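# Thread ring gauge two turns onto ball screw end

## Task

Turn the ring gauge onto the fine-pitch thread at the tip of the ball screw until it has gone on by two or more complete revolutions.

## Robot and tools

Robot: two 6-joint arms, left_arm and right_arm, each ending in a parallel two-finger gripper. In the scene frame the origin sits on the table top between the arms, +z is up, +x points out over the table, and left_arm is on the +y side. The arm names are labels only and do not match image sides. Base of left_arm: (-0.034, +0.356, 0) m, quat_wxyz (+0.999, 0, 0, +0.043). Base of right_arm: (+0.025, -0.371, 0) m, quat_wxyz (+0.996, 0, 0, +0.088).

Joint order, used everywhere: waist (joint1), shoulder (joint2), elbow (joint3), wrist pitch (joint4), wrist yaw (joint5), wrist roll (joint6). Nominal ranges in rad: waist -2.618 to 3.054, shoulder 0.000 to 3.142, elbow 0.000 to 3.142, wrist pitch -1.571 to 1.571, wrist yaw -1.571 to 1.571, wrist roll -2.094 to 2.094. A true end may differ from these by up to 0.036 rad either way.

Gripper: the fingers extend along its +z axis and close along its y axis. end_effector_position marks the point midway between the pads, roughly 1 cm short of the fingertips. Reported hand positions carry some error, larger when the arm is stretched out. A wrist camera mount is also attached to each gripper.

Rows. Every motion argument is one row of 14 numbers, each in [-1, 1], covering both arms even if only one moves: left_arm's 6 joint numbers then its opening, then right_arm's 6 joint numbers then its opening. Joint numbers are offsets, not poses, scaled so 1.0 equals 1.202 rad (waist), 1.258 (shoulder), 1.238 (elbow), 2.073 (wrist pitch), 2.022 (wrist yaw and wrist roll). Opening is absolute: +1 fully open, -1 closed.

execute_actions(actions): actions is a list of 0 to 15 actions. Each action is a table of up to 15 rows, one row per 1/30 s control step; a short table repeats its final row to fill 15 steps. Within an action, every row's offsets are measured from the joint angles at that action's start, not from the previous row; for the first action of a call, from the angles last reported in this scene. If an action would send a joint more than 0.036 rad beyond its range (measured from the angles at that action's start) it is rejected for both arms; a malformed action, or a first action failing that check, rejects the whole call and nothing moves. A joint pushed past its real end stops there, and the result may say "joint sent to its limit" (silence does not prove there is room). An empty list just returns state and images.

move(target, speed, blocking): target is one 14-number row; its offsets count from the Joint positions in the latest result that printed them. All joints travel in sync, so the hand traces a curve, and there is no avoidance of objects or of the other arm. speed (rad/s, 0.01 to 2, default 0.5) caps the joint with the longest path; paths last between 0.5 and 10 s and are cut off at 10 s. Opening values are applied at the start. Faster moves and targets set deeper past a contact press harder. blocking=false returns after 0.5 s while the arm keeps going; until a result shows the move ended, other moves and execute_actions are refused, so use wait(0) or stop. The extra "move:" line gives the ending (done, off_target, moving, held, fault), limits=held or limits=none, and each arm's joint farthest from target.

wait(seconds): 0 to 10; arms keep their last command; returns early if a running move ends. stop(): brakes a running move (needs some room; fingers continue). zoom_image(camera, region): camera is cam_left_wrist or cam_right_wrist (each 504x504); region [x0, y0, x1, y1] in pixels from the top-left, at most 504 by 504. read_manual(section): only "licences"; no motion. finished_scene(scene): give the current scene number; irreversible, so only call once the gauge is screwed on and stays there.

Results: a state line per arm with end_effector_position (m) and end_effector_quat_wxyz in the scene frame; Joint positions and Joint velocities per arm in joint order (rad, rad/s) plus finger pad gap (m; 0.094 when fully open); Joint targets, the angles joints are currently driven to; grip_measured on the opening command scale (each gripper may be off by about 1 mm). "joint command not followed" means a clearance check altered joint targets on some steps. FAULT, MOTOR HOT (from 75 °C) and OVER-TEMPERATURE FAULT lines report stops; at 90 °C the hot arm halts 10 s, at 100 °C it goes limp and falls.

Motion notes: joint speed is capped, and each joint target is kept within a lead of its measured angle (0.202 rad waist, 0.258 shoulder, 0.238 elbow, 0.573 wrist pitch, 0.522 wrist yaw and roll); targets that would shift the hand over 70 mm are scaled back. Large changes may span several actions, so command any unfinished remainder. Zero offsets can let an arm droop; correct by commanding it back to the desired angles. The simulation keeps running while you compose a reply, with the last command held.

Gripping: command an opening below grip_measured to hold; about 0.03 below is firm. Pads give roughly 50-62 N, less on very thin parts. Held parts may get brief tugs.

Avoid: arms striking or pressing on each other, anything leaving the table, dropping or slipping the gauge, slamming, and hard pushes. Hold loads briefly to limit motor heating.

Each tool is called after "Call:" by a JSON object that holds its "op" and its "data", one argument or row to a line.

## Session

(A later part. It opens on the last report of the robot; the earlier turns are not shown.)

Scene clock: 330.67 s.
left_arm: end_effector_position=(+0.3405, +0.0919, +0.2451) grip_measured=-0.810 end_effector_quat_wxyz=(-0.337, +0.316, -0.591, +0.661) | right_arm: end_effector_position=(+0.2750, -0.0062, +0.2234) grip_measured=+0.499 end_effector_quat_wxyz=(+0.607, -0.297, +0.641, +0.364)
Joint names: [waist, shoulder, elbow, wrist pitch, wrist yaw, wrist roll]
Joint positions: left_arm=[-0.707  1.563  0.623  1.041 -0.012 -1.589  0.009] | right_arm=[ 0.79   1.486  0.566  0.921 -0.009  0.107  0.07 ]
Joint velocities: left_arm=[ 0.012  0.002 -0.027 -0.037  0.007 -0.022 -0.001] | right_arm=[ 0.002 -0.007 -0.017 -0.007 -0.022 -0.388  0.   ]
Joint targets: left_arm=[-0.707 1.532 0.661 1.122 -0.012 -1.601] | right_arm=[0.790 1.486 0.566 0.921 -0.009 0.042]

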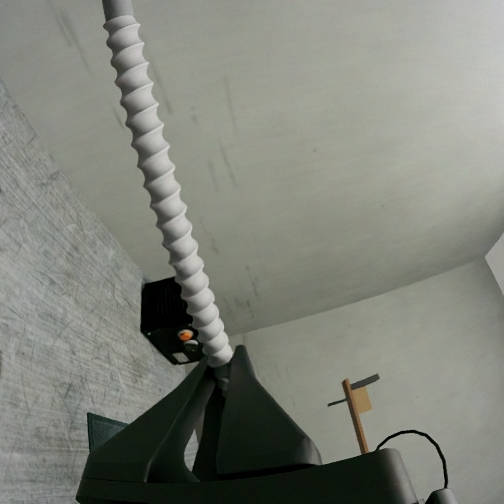

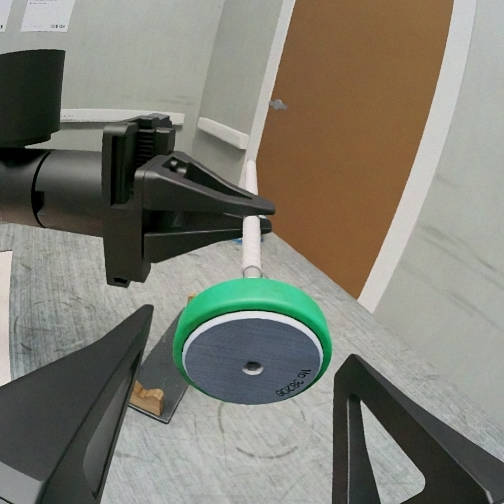

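Call:
{"op": "execute_actions", "data": {
  "actions": [
    [[0,-0.025,0.031,0.039,0,-0.006,-0.9,0,0,0,0,0,-0.55,0.5]],
    [[0,-0.025,0.031,0.039,0,-0.006,-0.9,0,0,0,0,0,-0.55,0.4]]
  ]
}}

Call:
{"op": "execute_actions", "data": {
  "actions": [
    [[0,-0.025,0.031,0.039,0,-0.006,-0.9,0,0,0,0,0,-0.01,0.2],[0,-0.025,0.031,0.039,0,-0.006,-0.9,0,0,0,0,0,-0.01,0.15],[0,-0.025,0.031,0.039,0,-0.006,-0.9,0,0,0,0,0,-0.01,0.12],[0,-0.025,0.031,0.039,0,-0.006,-0.9,0,0,0,0,0,-0.01,0.1],[0,-0.025,0.031,0.039,0,-0.006,-0.9,0,0,0,0,0,-0.01,0.08],[0,-0.025,0.031,0.039,0,-0.006,-0.9,0,0,0,0,0,-0.01,0.06],[0,-0.025,0.031,0.039,0,-0.006,-0.9,0,0,0,0,0,-0.01,0.03]]
  ]
}}

Scene clock: 338.30 s.
left_arm: end_effector_position=(+0.3405, +0.0919, +0.2451) grip_measured=-0.810 end_effector_quat_wxyz=(-0.337, +0.316, -0.591, +0.661) | right_arm: end_effector_position=(+0.2751, -0.0062, +0.2234) grip_measured=+0.401 end_effector_quat_wxyz=(-0.621, +0.703, -0.068, +0.340)
Joint names: [waist, shoulder, elbow, wrist pitch, wrist yaw, wrist roll]
Joint positions: left_arm=[-0.707  1.563  0.623  1.041 -0.012 -1.589  0.009] | right_arm=[ 0.79   1.486  0.566  0.921 -0.008 -1.975  0.066]
Joint velocities: left_arm=[ 0.002 -0.002  0.002 -0.007  0.007  0.007  0.   ] | right_arm=[-0.002 -0.002  0.002  0.007  0.066 -0.447 -0.   ]
Joint targets: left_arm=[-0.707 1.532 0.661 1.122 -0.012 -1.601] | right_arm=[0.790 1.486 0.566 0.921 -0.008 -2.050]

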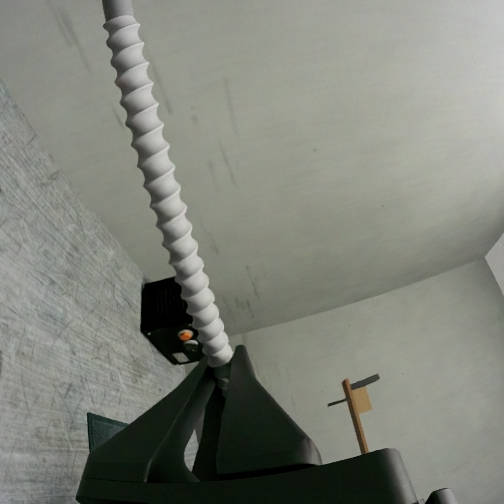

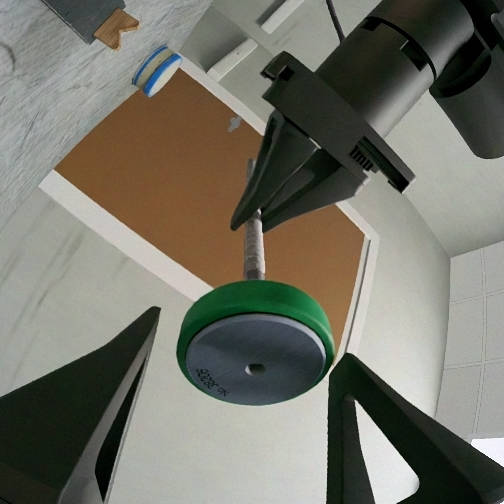

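Scene clock: 338.80 s.
left_arm: end_effector_position=(+0.3405, +0.0919, +0.2451) grip_measured=-0.810 end_effector_quat_wxyz=(-0.337, +0.316, -0.591, +0.661) | right_arm: end_effector_position=(+0.2751, -0.0062, +0.2235) grip_measured=+0.064 end_effector_quat_wxyz=(-0.618, +0.704, -0.063, +0.344)
Joint names: [waist, shoulder, elbow, wrist pitch, wrist yaw, wrist roll]
Joint positions: left_arm=[-0.707  1.563  0.623  1.041 -0.012 -1.589  0.009] | right_arm=[ 0.79   1.486  0.566  0.922 -0.008 -1.989  0.05 ]
Joint velocities: left_arm=[-0.022 -0.007  0.012 -0.022  0.007 -0.022  0.   ] | right_arm=[-0.002  0.002 -0.002 -0.007 -0.007 -0.051  0.001]
Joint targets: left_arm=[-0.707 1.532 0.661 1.122 -0.012 -1.601] | right_arm=[0.790 1.486 0.566 0.921 -0.008 -1.995]

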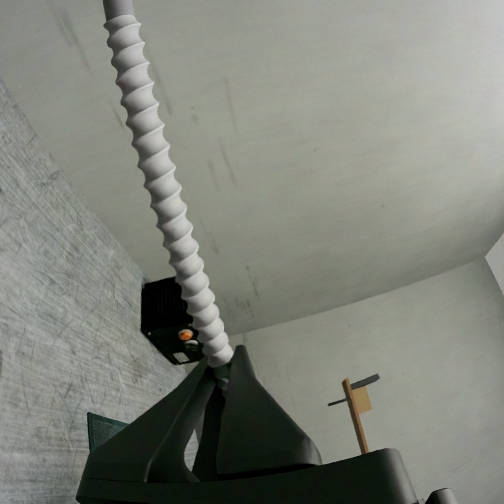

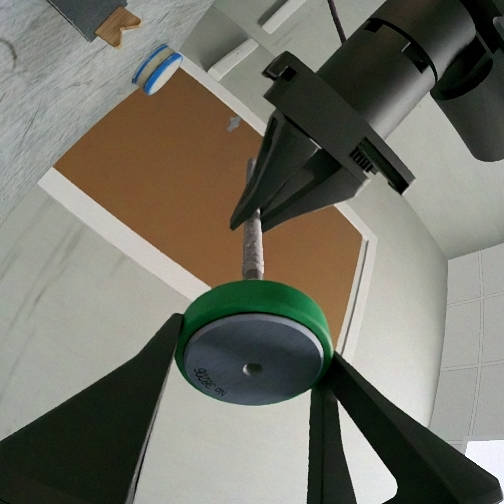

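Call:
{"op": "execute_actions", "data": {
  "actions": [
    [[-0.006,-0.025,0.031,0.039,0.008,-0.006,-0.9,0,0,0,0,0,0.42,0.02]],
    [[-0.006,-0.025,0.031,0.039,0.008,-0.006,-0.9,0,0,0,0,0,0.42,0.02]],
    [[-0.006,-0.025,0.031,0.039,0.008,-0.006,-0.9,0,0,0,0,0,0.42,0.02]],
    [[-0.006,-0.025,0.031,0.039,0.008,-0.006,-0.9,0,0,0,0,0,0.42,0.02]],
    [[-0.006,-0.025,0.031,0.039,0.008,-0.006,-0.9,0,0,0,0,0,0.41,0.02]]
  ]
}}

Call:
{"op": "zoom_image", "data": {
  "camera": "cam_right_wrist",
  "region": [170,200,350,400]
}}

Scene clock: 344.33 s.
left_arm: end_effector_position=(+0.3403, +0.0916, +0.2451) grip_measured=-0.810 end_effector_quat_wxyz=(-0.337, +0.316, -0.592, +0.661) | right_arm: end_effector_position=(+0.2749, -0.0061, +0.2235) grip_measured=+0.064 end_effector_quat_wxyz=(+0.061, +0.345, +0.617, +0.705)
Joint names: [waist, shoulder, elbow, wrist pitch, wrist yaw, wrist roll]
Joint positions: left_arm=[-0.707  1.563  0.623  1.041 -0.011 -1.589  0.009] | right_arm=[ 0.79   1.486  0.566  0.922 -0.009  1.995  0.05 ]
Joint velocities: left_arm=[ 0.007  0.017 -0.017  0.095  0.081 -0.022  0.   ] | right_arm=[-0.022  0.002 -0.022 -0.007 -0.066  0.242 -0.001]
Joint targets: left_arm=[-0.714 1.532 0.661 1.122 0.006 -1.601] | right_arm=[0.790 1.486 0.566 0.922 -0.009 2.037]

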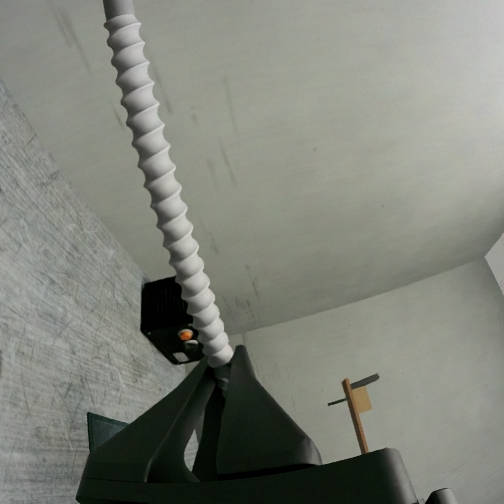

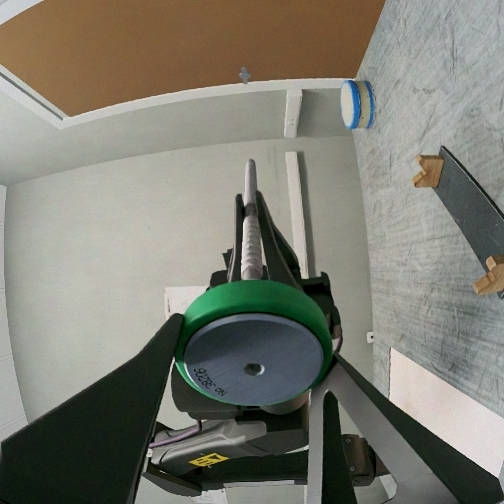

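Region (170, 200, 350, 400) of cam_right_wrist's 504x504 image, scaled by 2.520, with more detail than that image has; it fills the left 454 columns of this view, and the rest is white.

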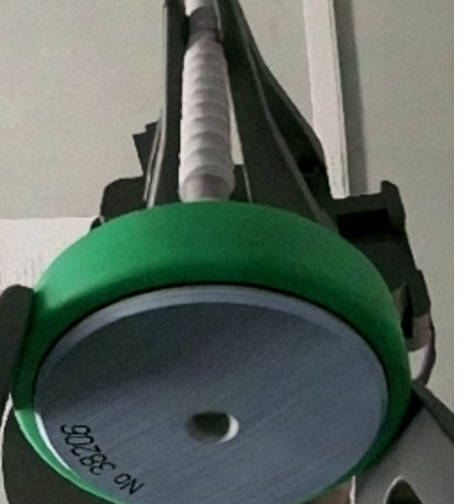

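Call:
{"op": "execute_actions", "data": {
  "actions": [
    [[0,-0.025,0.031,0.039,0,-0.006,-0.9,0,0,0,0,0,0,0.1],[0,-0.025,0.031,0.039,0,-0.006,-0.9,0,0,0,0,0,0,0.2],[0,-0.025,0.031,0.039,0,-0.006,-0.9,0,0,0,0,0,0,0.35],[0,-0.025,0.031,0.039,0,-0.006,-0.9,0,0,0,0,0,0,0.35],[0,-0.025,0.031,0.039,0,-0.006,-0.9,0,0,0,0,0,0,0.35],[0,-0.025,0.031,0.039,0,-0.006,-0.9,0,0,0,0,0,0,0.35],[0,-0.025,0.031,0.039,0,-0.006,-0.9,0,0,0,0,0,0,0.35],[0,-0.025,0.031,0.039,0,-0.006,-0.9,0,0,0,0,0,0,0.35],[0,-0.025,0.031,0.039,0,-0.006,-0.9,0,0,0,0,0,-0.1,0.35],[0,-0.025,0.031,0.039,0,-0.006,-0.9,0,0,0,0,0,-0.2,0.35]],
    [[0,-0.025,0.031,0.039,0,-0.006,-0.9,0,0,0,0,0,-0.65,0.35]],
    [[0,-0.025,0.031,0.039,0,-0.006,-0.9,0,0,0,0,0,-0.65,0.35]],
    [[0,-0.025,0.031,0.039,0,-0.006,-0.9,0,0,0,0,0,-0.65,0.35]]
  ]
}}

Scene clock: 351.27 s.
left_arm: end_effector_position=(+0.3403, +0.0917, +0.2451) grip_measured=-0.810 end_effector_quat_wxyz=(-0.337, +0.316, -0.592, +0.661) | right_arm: end_effector_position=(+0.2749, -0.0061, +0.2235) grip_measured=+0.349 end_effector_quat_wxyz=(-0.636, +0.699, -0.099, +0.311)
Joint names: [waist, shoulder, elbow, wrist pitch, wrist yaw, wrist roll]
Joint positions: left_arm=[-0.707  1.563  0.623  1.041 -0.011 -1.589  0.009] | right_arm=[ 0.79   1.486  0.566  0.922 -0.009 -1.886  0.063]
Joint velocities: left_arm=[-0.017 -0.007  0.012  0.022  0.022 -0.081 -0.001] | right_arm=[-0.002 -0.012 -0.012  0.037 -0.022 -0.74   0.   ]
Joint targets: left_arm=[-0.707 1.532 0.661 1.122 -0.011 -1.601] | right_arm=[0.790 1.486 0.566 0.922 -0.009 -1.999]

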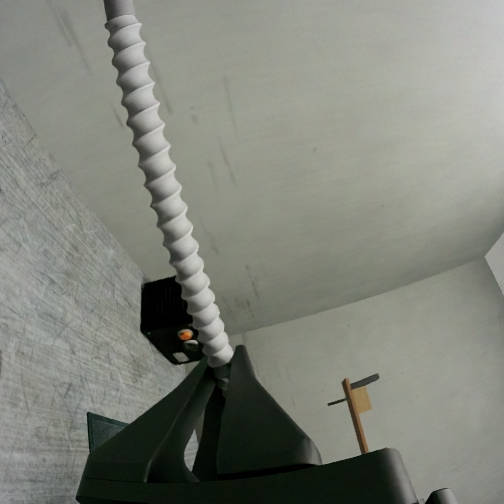

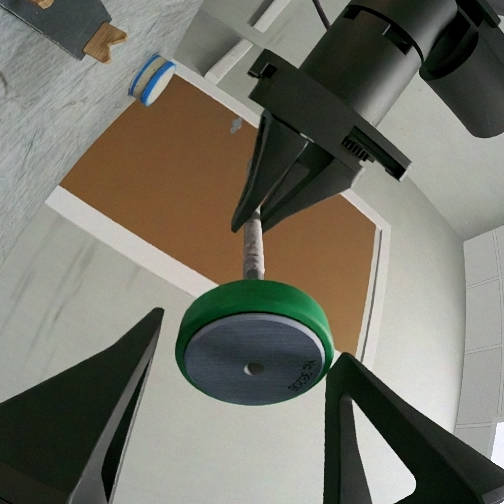

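Call:
{"op": "execute_actions", "data": {
  "actions": [
    [[0,-0.025,0.031,0.039,0,-0.006,-0.9,0,0,0,0,0,-0.075,0.3],[0,-0.025,0.031,0.039,0,-0.006,-0.9,0,0,0,0,0,-0.075,0.2],[0,-0.025,0.031,0.039,0,-0.006,-0.9,0,0,0,0,0,-0.075,0.15],[0,-0.025,0.031,0.039,0,-0.006,-0.9,0,0,0,0,0,-0.075,0.12],[0,-0.025,0.031,0.039,0,-0.006,-0.9,0,0,0,0,0,-0.075,0.1],[0,-0.025,0.031,0.039,0,-0.006,-0.9,0,0,0,0,0,-0.075,0.08],[0,-0.025,0.031,0.039,0,-0.006,-0.9,0,0,0,0,0,-0.075,0.06],[0,-0.025,0.031,0.039,0,-0.006,-0.9,0,0,0,0,0,-0.075,0.02]],
    [[-0.006,-0.025,0.031,0.039,0.008,-0.006,-0.9,0,0,0,0,0,0.42,0.02]],
    [[-0.006,-0.025,0.031,0.039,0.008,-0.006,-0.9,0,0,0,0,0,0.42,0.02]],
    [[-0.006,-0.025,0.031,0.039,0.008,-0.006,-0.9,0,0,0,0,0,0.42,0.02]],
    [[-0.006,-0.025,0.031,0.039,0.008,-0.006,-0.9,0,0,0,0,0,0.42,0.02]],
    [[-0.006,-0.025,0.031,0.039,0.008,-0.006,-0.9,0,0,0,0,0,0.42,0.02]]
  ]
}}

Call:
{"op": "zoom_image", "data": {
  "camera": "cam_right_wrist",
  "region": [170,200,350,400]
}}

Scene clock: 363.40 s.
left_arm: end_effector_position=(+0.3402, +0.0915, +0.2452) grip_measured=-0.810 end_effector_quat_wxyz=(-0.337, +0.315, -0.592, +0.661) | right_arm: end_effector_position=(+0.2748, -0.0060, +0.2235) grip_measured=+0.064 end_effector_quat_wxyz=(+0.069, +0.338, +0.621, +0.704)
Joint names: [waist, shoulder, elbow, wrist pitch, wrist yaw, wrist roll]
Joint positions: left_arm=[-0.707  1.563  0.623  1.042 -0.01  -1.589  0.009] | right_arm=[ 0.79   1.486  0.566  0.922 -0.01   1.972  0.05 ]
Joint velocities: left_arm=[-0.007  0.012 -0.012 -0.007  0.007 -0.037 -0.   ] | right_arm=[ 0.002  0.007 -0.012 -0.007  0.037  0.271  0.001]
Joint targets: left_arm=[-0.714 1.532 0.661 1.122 0.006 -1.601] | right_arm=[0.790 1.486 0.566 0.922 -0.010 2.016]

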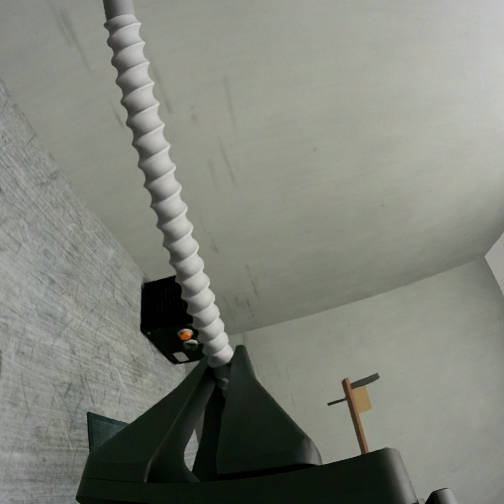

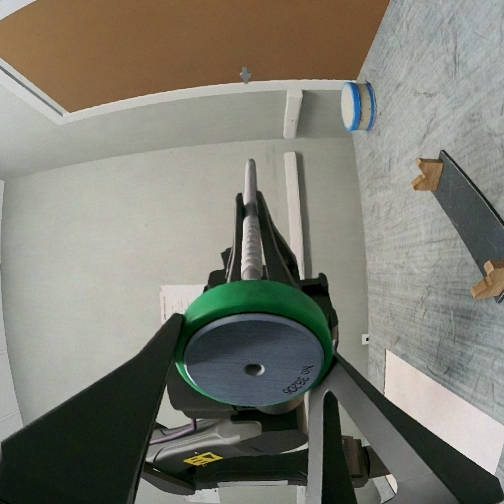

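Region (170, 200, 350, 400) of cam_right_wrist's 504x504 image, scaled by 2.520, with more detail than that image has; it fills the left 454 columns of this view, and the rest is white.

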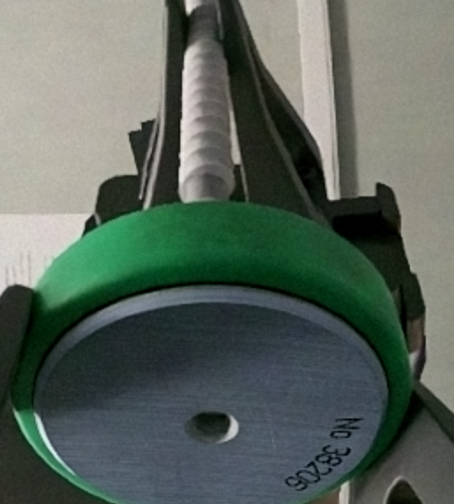

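Call:
{"op": "execute_actions", "data": {
  "actions": [
    [[-0.013,-0.025,0.031,0.039,0.015,-0.006,-0.9,0,0,0,0,0,0,0.0]]
  ]
}}

Call:
{"op": "execute_actions", "data": {
  "actions": [
    [[-0.013,-0.025,0.031,0.039,0.015,-0.006,-0.9,0,0,0,0,0,-0.42,0.0]],
    [[-0.013,-0.025,0.031,0.039,0.015,-0.006,-0.9,0,0,0,0,0,-0.42,0.0]]
  ]
}}

Scene clock: 368.77 s.
left_arm: end_effector_position=(+0.3400, +0.0912, +0.2452) grip_measured=-0.810 end_effector_quat_wxyz=(-0.336, +0.315, -0.592, +0.661) | right_arm: end_effector_position=(+0.2748, -0.0060, +0.2235) grip_measured=+0.064 end_effector_quat_wxyz=(+0.063, +0.343, +0.618, +0.705)
Joint names: [waist, shoulder, elbow, wrist pitch, wrist yaw, wrist roll]
Joint positions: left_arm=[-0.707  1.563  0.623  1.042 -0.009 -1.589  0.009] | right_arm=[ 0.79   1.486  0.566  0.922 -0.01   1.988  0.05 ]
Joint velocities: left_arm=[-0.007 -0.012 -0.007  0.007  0.007  0.007  0.001] | right_arm=[-0.012  0.002  0.012  0.037 -0.037 -0.051  0.001]
Joint targets: left_arm=[-0.723 1.532 0.661 1.122 0.021 -1.601] | right_arm=[0.790 1.486 0.566 0.922 -0.010 1.972]

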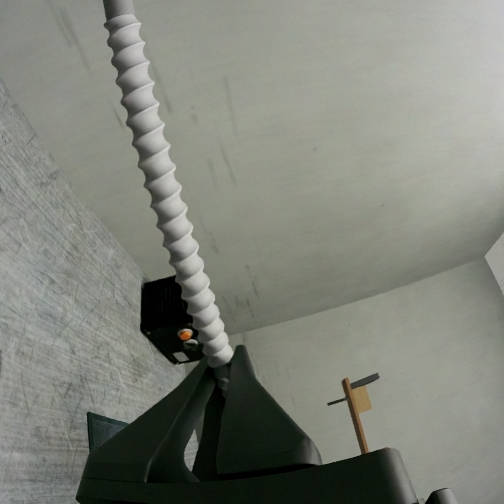

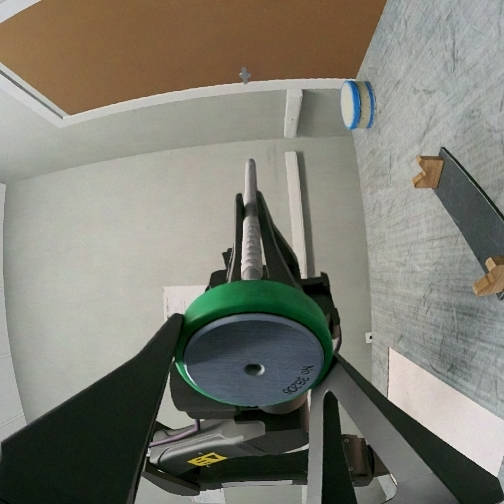

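Scene clock: 369.77 s.
left_arm: end_effector_position=(+0.3400, +0.0912, +0.2452) grip_measured=-0.810 end_effector_quat_wxyz=(-0.336, +0.315, -0.592, +0.661) | right_arm: end_effector_position=(+0.2748, -0.0060, +0.2236) grip_measured=+0.064 end_effector_quat_wxyz=(+0.549, -0.203, +0.677, +0.447)
Joint names: [waist, shoulder, elbow, wrist pitch, wrist yaw, wrist roll]
Joint positions: left_arm=[-0.707  1.563  0.623  1.042 -0.009 -1.589  0.009] | right_arm=[ 0.79   1.486  0.566  0.922 -0.01   0.393  0.05 ]
Joint velocities: left_arm=[-0.012 -0.002 -0.002  0.022 -0.022 -0.037 -0.001] | right_arm=[-0.007 -0.002 -0.022 -0.007  0.022 -0.227 -0.   ]
Joint targets: left_arm=[-0.723 1.532 0.661 1.122 0.021 -1.601] | right_arm=[0.790 1.486 0.566 0.922 -0.010 0.343]

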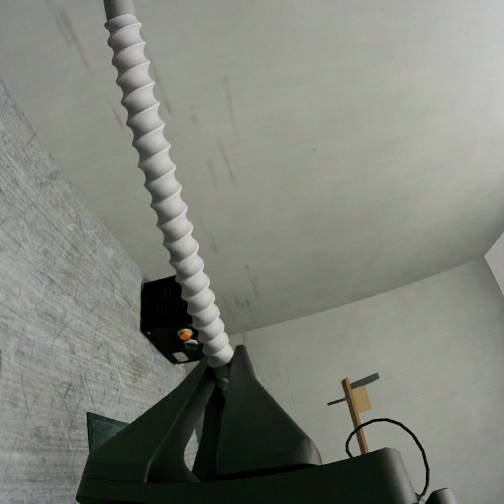

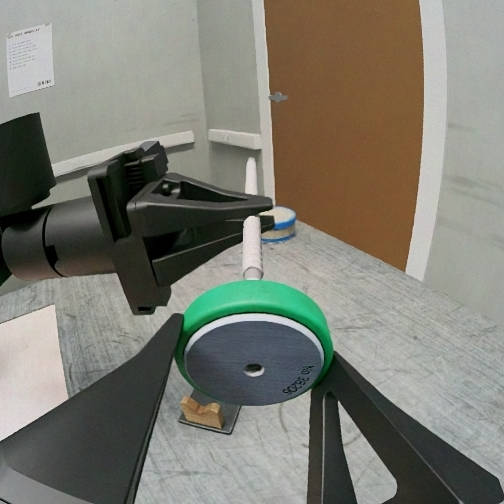

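Call:
{"op": "execute_actions", "data": {
  "actions": [
    [[-0.013,-0.025,0.031,0.039,0.015,-0.006,-0.9,0,0,0,0,0,-0.42,0.0]],
    [[-0.013,-0.025,0.031,0.039,0.015,-0.006,-0.9,0,0,0,0,0,-0.42,0.0]],
    [[-0.013,-0.025,0.031,0.039,0.015,-0.006,-0.9,0,0,0,0,0,-0.42,0.0]]
  ]
}}

Call:
{"op": "execute_actions", "data": {
  "actions": [
    [[-0.013,-0.025,0.031,0.039,0.015,-0.006,-0.9,0,0,0,0,0,0.42,0.0]],
    [[-0.013,-0.025,0.031,0.039,0.015,-0.006,-0.9,0,0,0,0,0,0.42,0.0]],
    [[-0.013,-0.025,0.031,0.039,0.015,-0.006,-0.9,0,0,0,0,0,0.42,0.0]]
  ]
}}

Call:
{"op": "execute_actions", "data": {
  "actions": [
    [[-0.013,-0.025,0.031,0.039,0.015,-0.006,-0.9,0,0,0,0,0,0.42,0.0]],
    [[-0.013,-0.025,0.031,0.039,0.015,-0.006,-0.9,0,0,0,0,0,0.42,0.0]]
  ]
}}

Call:
{"op": "zoom_image", "data": {
  "camera": "cam_right_wrist",
  "region": [170,200,350,400]
}}

Scene clock: 376.53 s.
left_arm: end_effector_position=(+0.3400, +0.0912, +0.2452) grip_measured=-0.810 end_effector_quat_wxyz=(-0.336, +0.315, -0.592, +0.661) | right_arm: end_effector_position=(+0.2748, -0.0060, +0.2236) grip_measured=+0.065 end_effector_quat_wxyz=(-0.613, +0.705, -0.050, +0.355)
Joint names: [waist, shoulder, elbow, wrist pitch, wrist yaw, wrist roll]
Joint positions: left_arm=[-0.707  1.563  0.623  1.042 -0.009 -1.589  0.009] | right_arm=[ 0.79   1.486  0.566  0.922 -0.01  -2.024  0.05 ]
Joint velocities: left_arm=[ 0.007  0.007  0.002  0.037  0.051 -0.081 -0.   ] | right_arm=[-0.002  0.002 -0.002  0.007 -0.037 -0.3    0.001]
Joint targets: left_arm=[-0.723 1.532 0.661 1.122 0.022 -1.601] | right_arm=[0.790 1.486 0.566 0.922 -0.010 -2.069]

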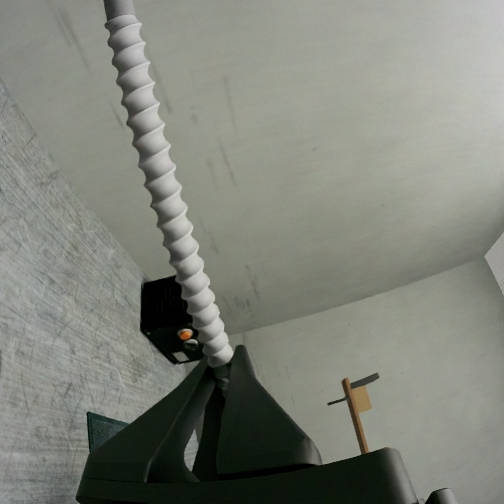

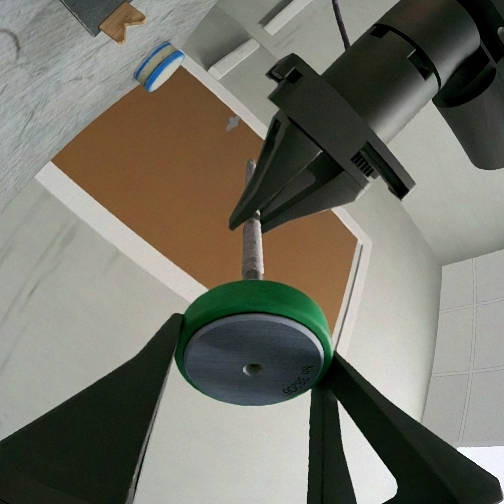

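Scene clock: 378.03 s.
left_arm: end_effector_position=(+0.3400, +0.0912, +0.2453) grip_measured=-0.810 end_effector_quat_wxyz=(-0.336, +0.315, -0.592, +0.662) | right_arm: end_effector_position=(+0.2748, -0.0060, +0.2236) grip_measured=+0.065 end_effector_quat_wxyz=(+0.554, -0.211, +0.674, +0.440)
Joint names: [waist, shoulder, elbow, wrist pitch, wrist yaw, wrist roll]
Joint positions: left_arm=[-0.707  1.563  0.623  1.042 -0.009 -1.589  0.009] | right_arm=[ 0.79   1.486  0.566  0.922 -0.01   0.367  0.05 ]
Joint velocities: left_arm=[ 0.002 -0.017 -0.022 -0.037  0.022  0.007  0.001] | right_arm=[-0.002  0.007 -0.027 -0.037 -0.022  0.212  0.   ]
Joint targets: left_arm=[-0.723 1.532 0.661 1.123 0.022 -1.601] | right_arm=[0.790 1.486 0.566 0.922 -0.010 0.417]

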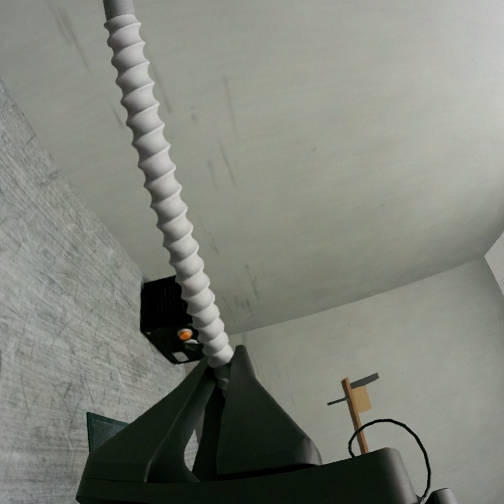

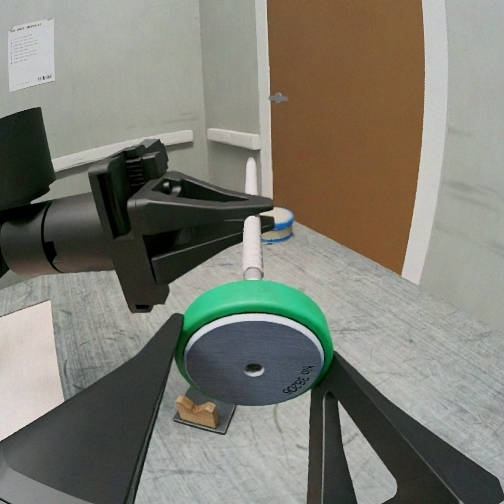

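Scene clock: 379.03 s.
left_arm: end_effector_position=(+0.3400, +0.0912, +0.2453) grip_measured=-0.810 end_effector_quat_wxyz=(-0.336, +0.315, -0.592, +0.662) | right_arm: end_effector_position=(+0.2747, -0.0059, +0.2237) grip_measured=+0.065 end_effector_quat_wxyz=(+0.067, +0.339, +0.620, +0.705)
Joint names: [waist, shoulder, elbow, wrist pitch, wrist yaw, wrist roll]
Joint positions: left_arm=[-0.707  1.563  0.623  1.042 -0.009 -1.589  0.009] | right_arm=[ 0.79   1.486  0.566  0.923 -0.011  1.977  0.05 ]
Joint velocities: left_arm=[-0.007  0.007 -0.002 -0.037 -0.051 -0.037 -0.001] | right_arm=[ 0.007  0.002 -0.012 -0.051 -0.022  0.315  0.001]
Joint targets: left_arm=[-0.723 1.532 0.661 1.123 0.022 -1.601] | right_arm=[0.790 1.486 0.566 0.922 -0.011 2.021]

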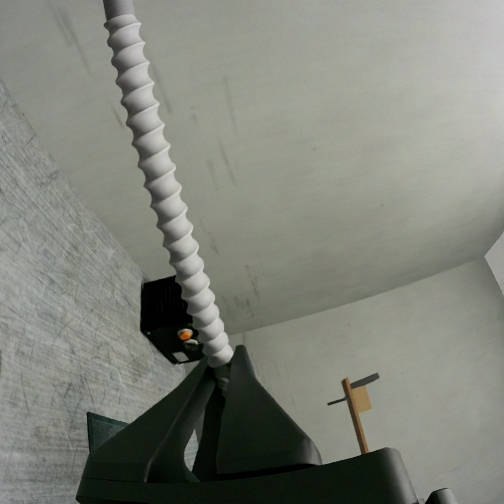

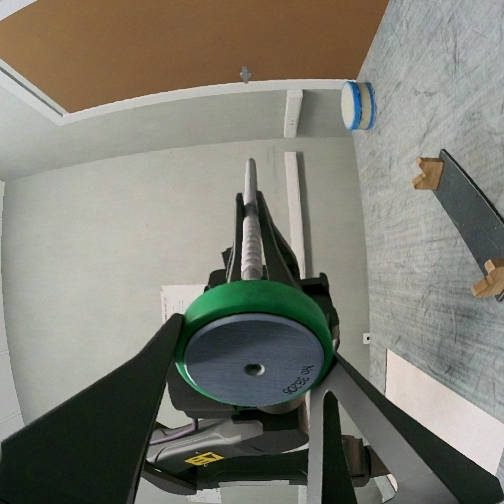

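Region (170, 200, 350, 400) of cam_right_wrist's 504x504 image, scaled by 2.520, with more detail than that image has; it fills the left 454 columns of this view, and the rest is white.

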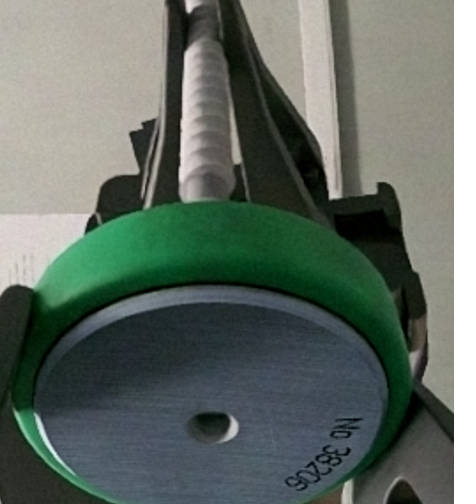

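Call:
{"op": "zoom_image", "data": {
  "camera": "cam_left_wrist",
  "region": [80,0,200,120]
}}

Call:
{"op": "execute_actions", "data": {
  "actions": [
    [[-0.013,-0.025,0.031,0.039,0.015,-0.006,-0.9,0,0,0,0,0,-0.42,0.0]],
    [[-0.013,-0.025,0.031,0.039,0.015,-0.006,-0.9,0,0,0,0,0,-0.42,0.0]]
  ]
}}

Call:
{"op": "zoom_image", "data": {
  "camera": "cam_left_wrist",
  "region": [80,0,200,120]
}}

Call:
{"op": "zoom_image", "data": {
  "camera": "cam_right_wrist",
  "region": [225,240,285,300]
}}

Call:
{"op": "zoom_image", "data": {
  "camera": "cam_right_wrist",
  "region": [235,350,275,390]
}}

Region (80, 0, 200, 120) of cam_left_wrist's 504x504 image, scaled by 4.200, with more detail than that image has.

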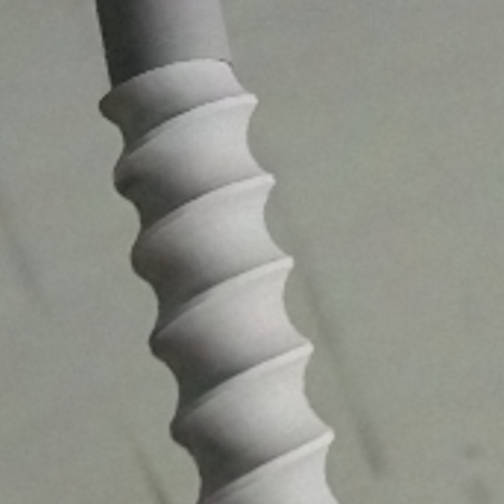

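Scene clock: 385.93 s.
left_arm: end_effector_position=(+0.3400, +0.0912, +0.2453) grip_measured=-0.810 end_effector_quat_wxyz=(-0.336, +0.315, -0.592, +0.662) | right_arm: end_effector_position=(+0.2747, -0.0059, +0.2237) grip_measured=+0.065 end_effector_quat_wxyz=(+0.550, -0.206, +0.675, +0.445)
Joint names: [waist, shoulder, elbow, wrist pitch, wrist yaw, wrist roll]
Joint positions: left_arm=[-0.707  1.563  0.623  1.042 -0.009 -1.589  0.009] | right_arm=[ 0.79   1.486  0.566  0.923 -0.011  0.384  0.05 ]
Joint velocities: left_arm=[-0.007  0.012  0.022 -0.051 -0.037 -0.037  0.001] | right_arm=[-0.002 -0.017 -0.017 -0.022  0.037 -0.271 -0.001]
Joint targets: left_arm=[-0.723 1.532 0.661 1.123 0.022 -1.601] | right_arm=[0.790 1.486 0.566 0.923 -0.011 0.335]

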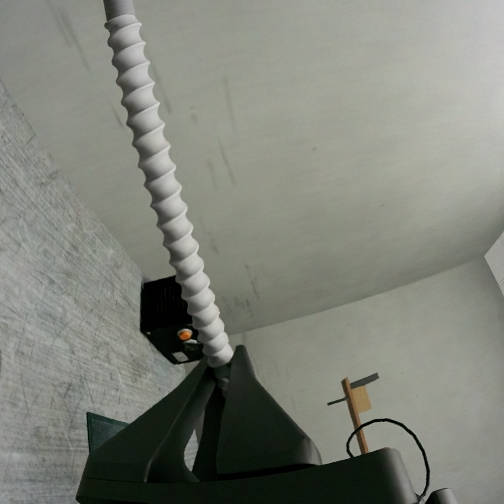

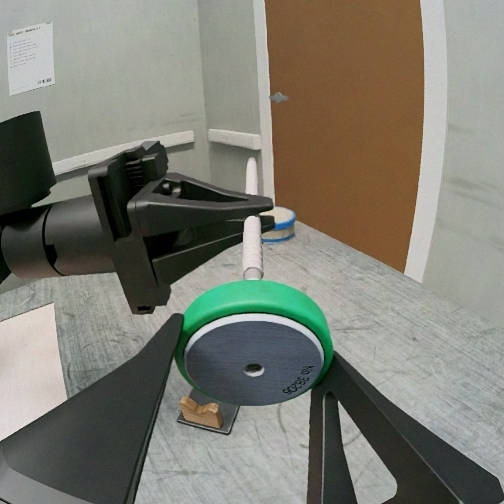

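Region (80, 0, 200, 120) of cam_left_wrist's 504x504 image, scaled by 4.200, with more detail than that image has.

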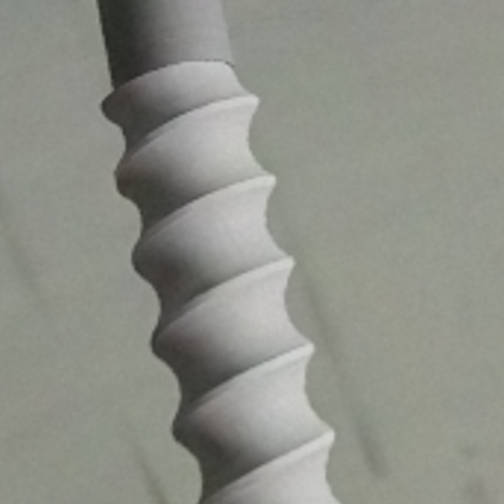

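Region (225, 240, 285, 300) of cam_right_wrist's 504x504 image, scaled by 8.400, with more detail than that image has.

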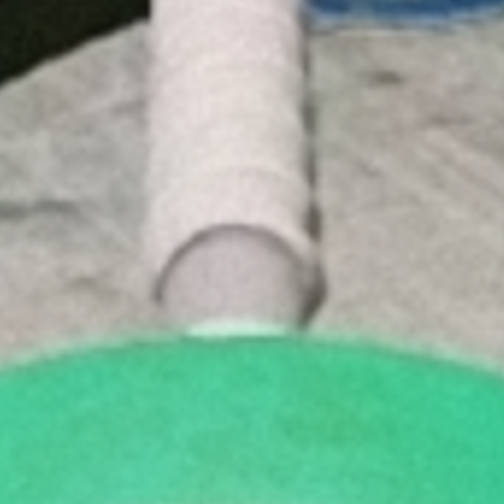

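Region (235, 350, 275, 390) of cam_right_wrist's 504x504 image, scaled by 12.600, with more detail than that image has.

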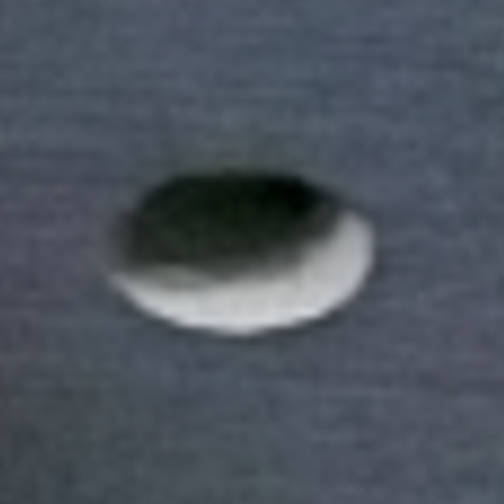

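Call:
{"op": "execute_actions", "data": {
  "actions": [
    [[-0.016,-0.025,0.031,0.039,0.019,-0.006,-0.9,0,0,0,0,0,-0.02,0.0],[-0.019,-0.025,0.031,0.039,0.022,-0.006,-0.9,0,0,0,0,0,-0.02,0.0],[-0.022,-0.025,0.031,0.039,0.025,-0.006,-0.9,0,0,0,0,0,-0.02,0.0],[-0.025,-0.025,0.031,0.039,0.028,-0.006,-0.9,0,0,0,0,0,-0.02,0.0],[-0.028,-0.025,0.031,0.039,0.031,-0.006,-0.9,0,0,0,0,0,-0.02,0.0],[-0.031,-0.025,0.031,0.039,0.034,-0.006,-0.9,0,0,0,0,0,-0.02,0.0],[-0.034,-0.025,0.031,0.039,0.037,-0.006,-0.9,0,0,0,0,0,-0.02,0.0]]
  ]
}}

Scene clock: 393.17 s.
left_arm: end_effector_position=(+0.3393, +0.0902, +0.2453) grip_measured=-0.810 end_effector_quat_wxyz=(-0.336, +0.315, -0.592, +0.662) | right_arm: end_effector_position=(+0.2747, -0.0059, +0.2237) grip_measured=+0.065 end_effector_quat_wxyz=(+0.559, -0.219, +0.671, +0.434)
Joint names: [waist, shoulder, elbow, wrist pitch, wrist yaw, wrist roll]
Joint positions: left_arm=[-0.711  1.563  0.623  1.042 -0.012 -1.589  0.009] | right_arm=[ 0.79   1.486  0.566  0.923 -0.011  0.345  0.05 ]
Joint velocities: left_arm=[-0.012  0.012  0.007 -0.007  0.037 -0.139 -0.   ] | right_arm=[ 0.007  0.012 -0.007 -0.022 -0.022  0.022  0.   ]
Joint targets: left_arm=[-0.748 1.532 0.661 1.123 0.066 -1.601] | right_arm=[0.790 1.486 0.566 0.923 -0.011 0.344]

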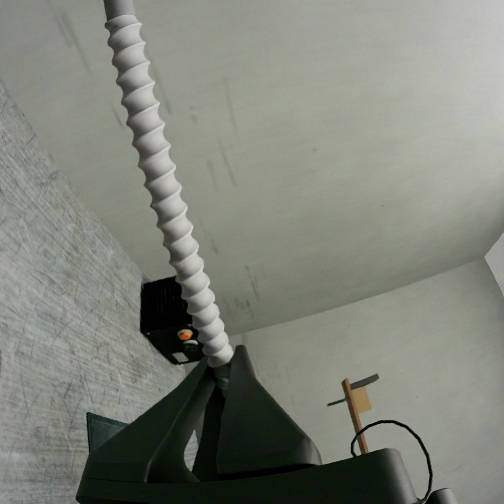

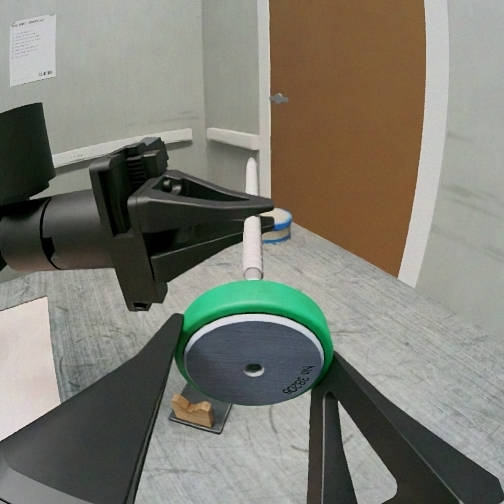

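Call:
{"op": "zoom_image", "data": {
  "camera": "cam_right_wrist",
  "region": [225,240,285,300]
}}

Call:
{"op": "execute_actions", "data": {
  "actions": [
    [[-0.026,-0.025,0.031,0.039,0.038,-0.006,-0.9,0,0,0,0,0,0.43,0.0]],
    [[-0.026,-0.025,0.031,0.039,0.038,-0.006,-0.9,0,0,0,0,0,0.43,0.0]]
  ]
}}

Call:
{"op": "zoom_image", "data": {
  "camera": "cam_right_wrist",
  "region": [225,240,285,300]
}}

Region (225, 240, 285, 300) of cam_right_wrist's 504x504 image, scaled by 8.400, with more detail than that image has.

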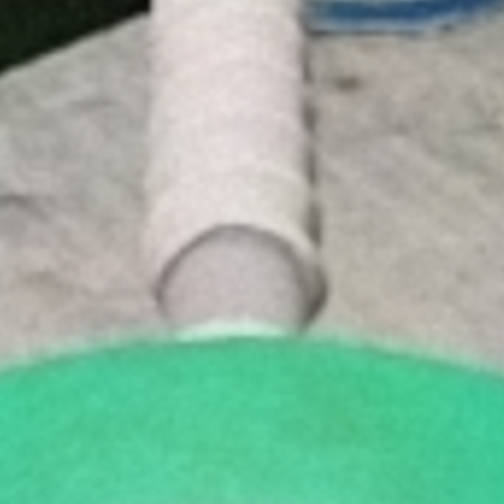

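Scene clock: 397.33 s.
left_arm: end_effector_position=(+0.3393, +0.0902, +0.2453) grip_measured=-0.810 end_effector_quat_wxyz=(-0.336, +0.315, -0.592, +0.662) | right_arm: end_effector_position=(+0.2747, -0.0059, +0.2240) grip_measured=+0.065 end_effector_quat_wxyz=(+0.062, +0.343, +0.617, +0.706)
Joint names: [waist, shoulder, elbow, wrist pitch, wrist yaw, wrist roll]
Joint positions: left_arm=[-0.711  1.563  0.623  1.042 -0.012 -1.589  0.009] | right_arm=[ 0.79   1.486  0.566  0.924 -0.011  1.99   0.05 ]
Joint velocities: left_arm=[-0.012 -0.002 -0.007  0.037 -0.037 -0.066 -0.   ] | right_arm=[ 0.002  0.002 -0.012  0.007  0.007  0.256 -0.   ]
Joint targets: left_arm=[-0.742 1.532 0.661 1.123 0.065 -1.601] | right_arm=[0.790 1.486 0.566 0.923 -0.011 2.036]

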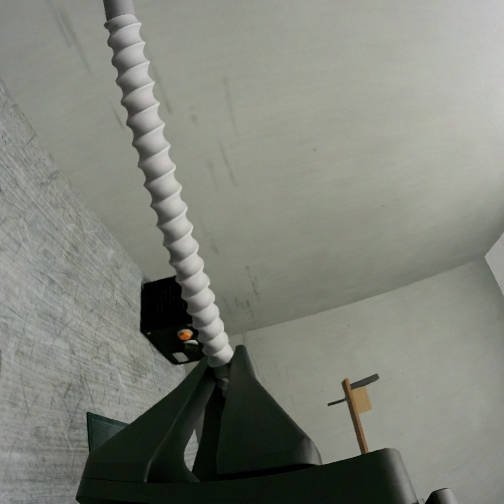

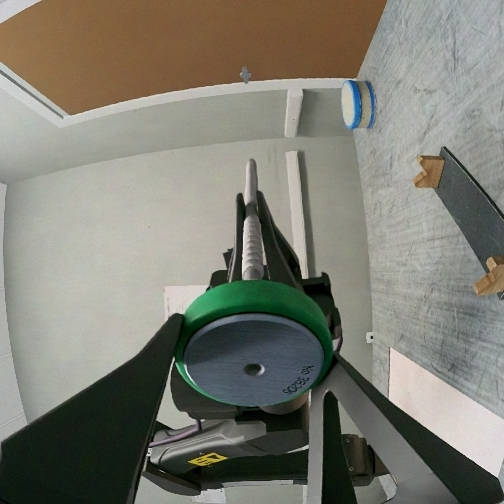

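Region (225, 240, 285, 300) of cam_right_wrist's 504x504 image, scaled by 8.400, with more detail than that image has.

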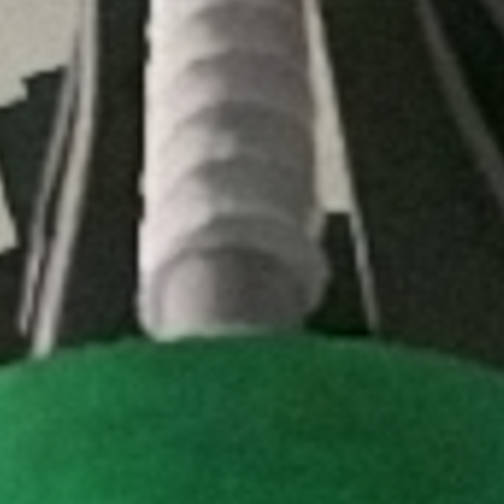

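Call:
{"op": "execute_actions", "data": {
  "actions": [
    [[-0.015,-0.025,0.031,0.039,0.022,-0.006,-0.9,0,0,0,0,0,0.02,0],[-0.008,-0.025,0.031,0.039,0.012,-0.006,-0.9,0,0,0,0,0,0.02,0],[0,-0.025,0.031,0.039,0,-0.006,-0.9,0,0,0,0,0,0.02,0],[0,-0.025,0.031,0.039,0,-0.006,-0.9,0,0,0,0,0,0.02,0],[0,-0.025,0.031,0.039,0,-0.006,-0.9,0,0,0,0,0,0.02,0],[0,-0.025,0.031,0.039,0,-0.006,-0.9,0,0,0,0,0,0.02,0.1],[0,-0.025,0.031,0.039,0,-0.006,-0.9,0,0,0,0,0,0.02,0.2],[0,-0.025,0.031,0.039,0,-0.006,-0.9,0,0,0,0,0,0.02,0.35]],
    [[0,-0.025,0.031,0.039,0,-0.006,-0.9,0,0,0,0,0,-0.7,0.35]],
    [[0,-0.025,0.031,0.039,0,-0.006,-0.9,0,0,0,0,0,-0.7,0.35]],
    [[0,-0.025,0.031,0.039,0,-0.006,-0.9,0,0,0,0,0,-0.7,0.35]]
  ]
}}

Scene clock: 405.43 s.
left_arm: end_effector_position=(+0.3398, +0.0910, +0.2453) grip_measured=-0.810 end_effector_quat_wxyz=(-0.337, +0.317, -0.591, +0.661) | right_arm: end_effector_position=(+0.2747, -0.0059, +0.2240) grip_measured=+0.349 end_effector_quat_wxyz=(+0.652, -0.692, +0.137, -0.276)
Joint names: [waist, shoulder, elbow, wrist pitch, wrist yaw, wrist roll]
Joint positions: left_arm=[-0.711  1.563  0.623  1.042 -0.017 -1.589  0.009] | right_arm=[ 0.79   1.486  0.566  0.924 -0.011 -1.776  0.063]
Joint velocities: left_arm=[ 0.002  0.012 -0.007 -0.051  0.007  0.037 -0.   ] | right_arm=[-0.007  0.007 -0.002  0.037  0.051 -0.857  0.   ]
Joint targets: left_arm=[-0.711 1.532 0.661 1.123 -0.017 -1.601] | right_arm=[0.790 1.486 0.566 0.924 -0.011 -1.917]

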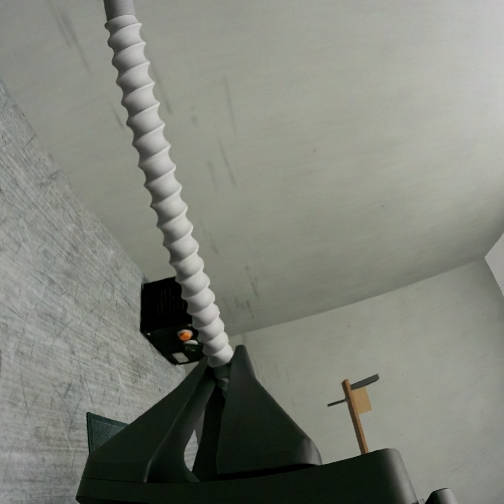

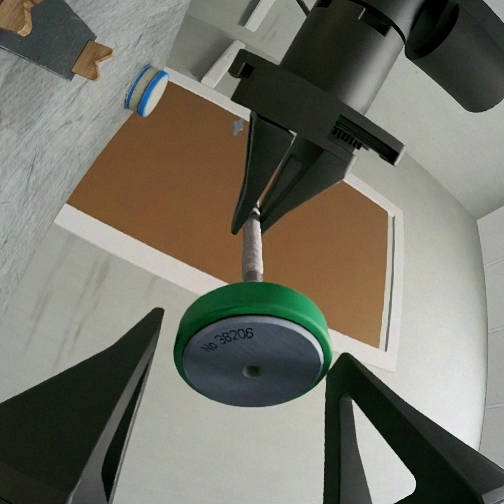

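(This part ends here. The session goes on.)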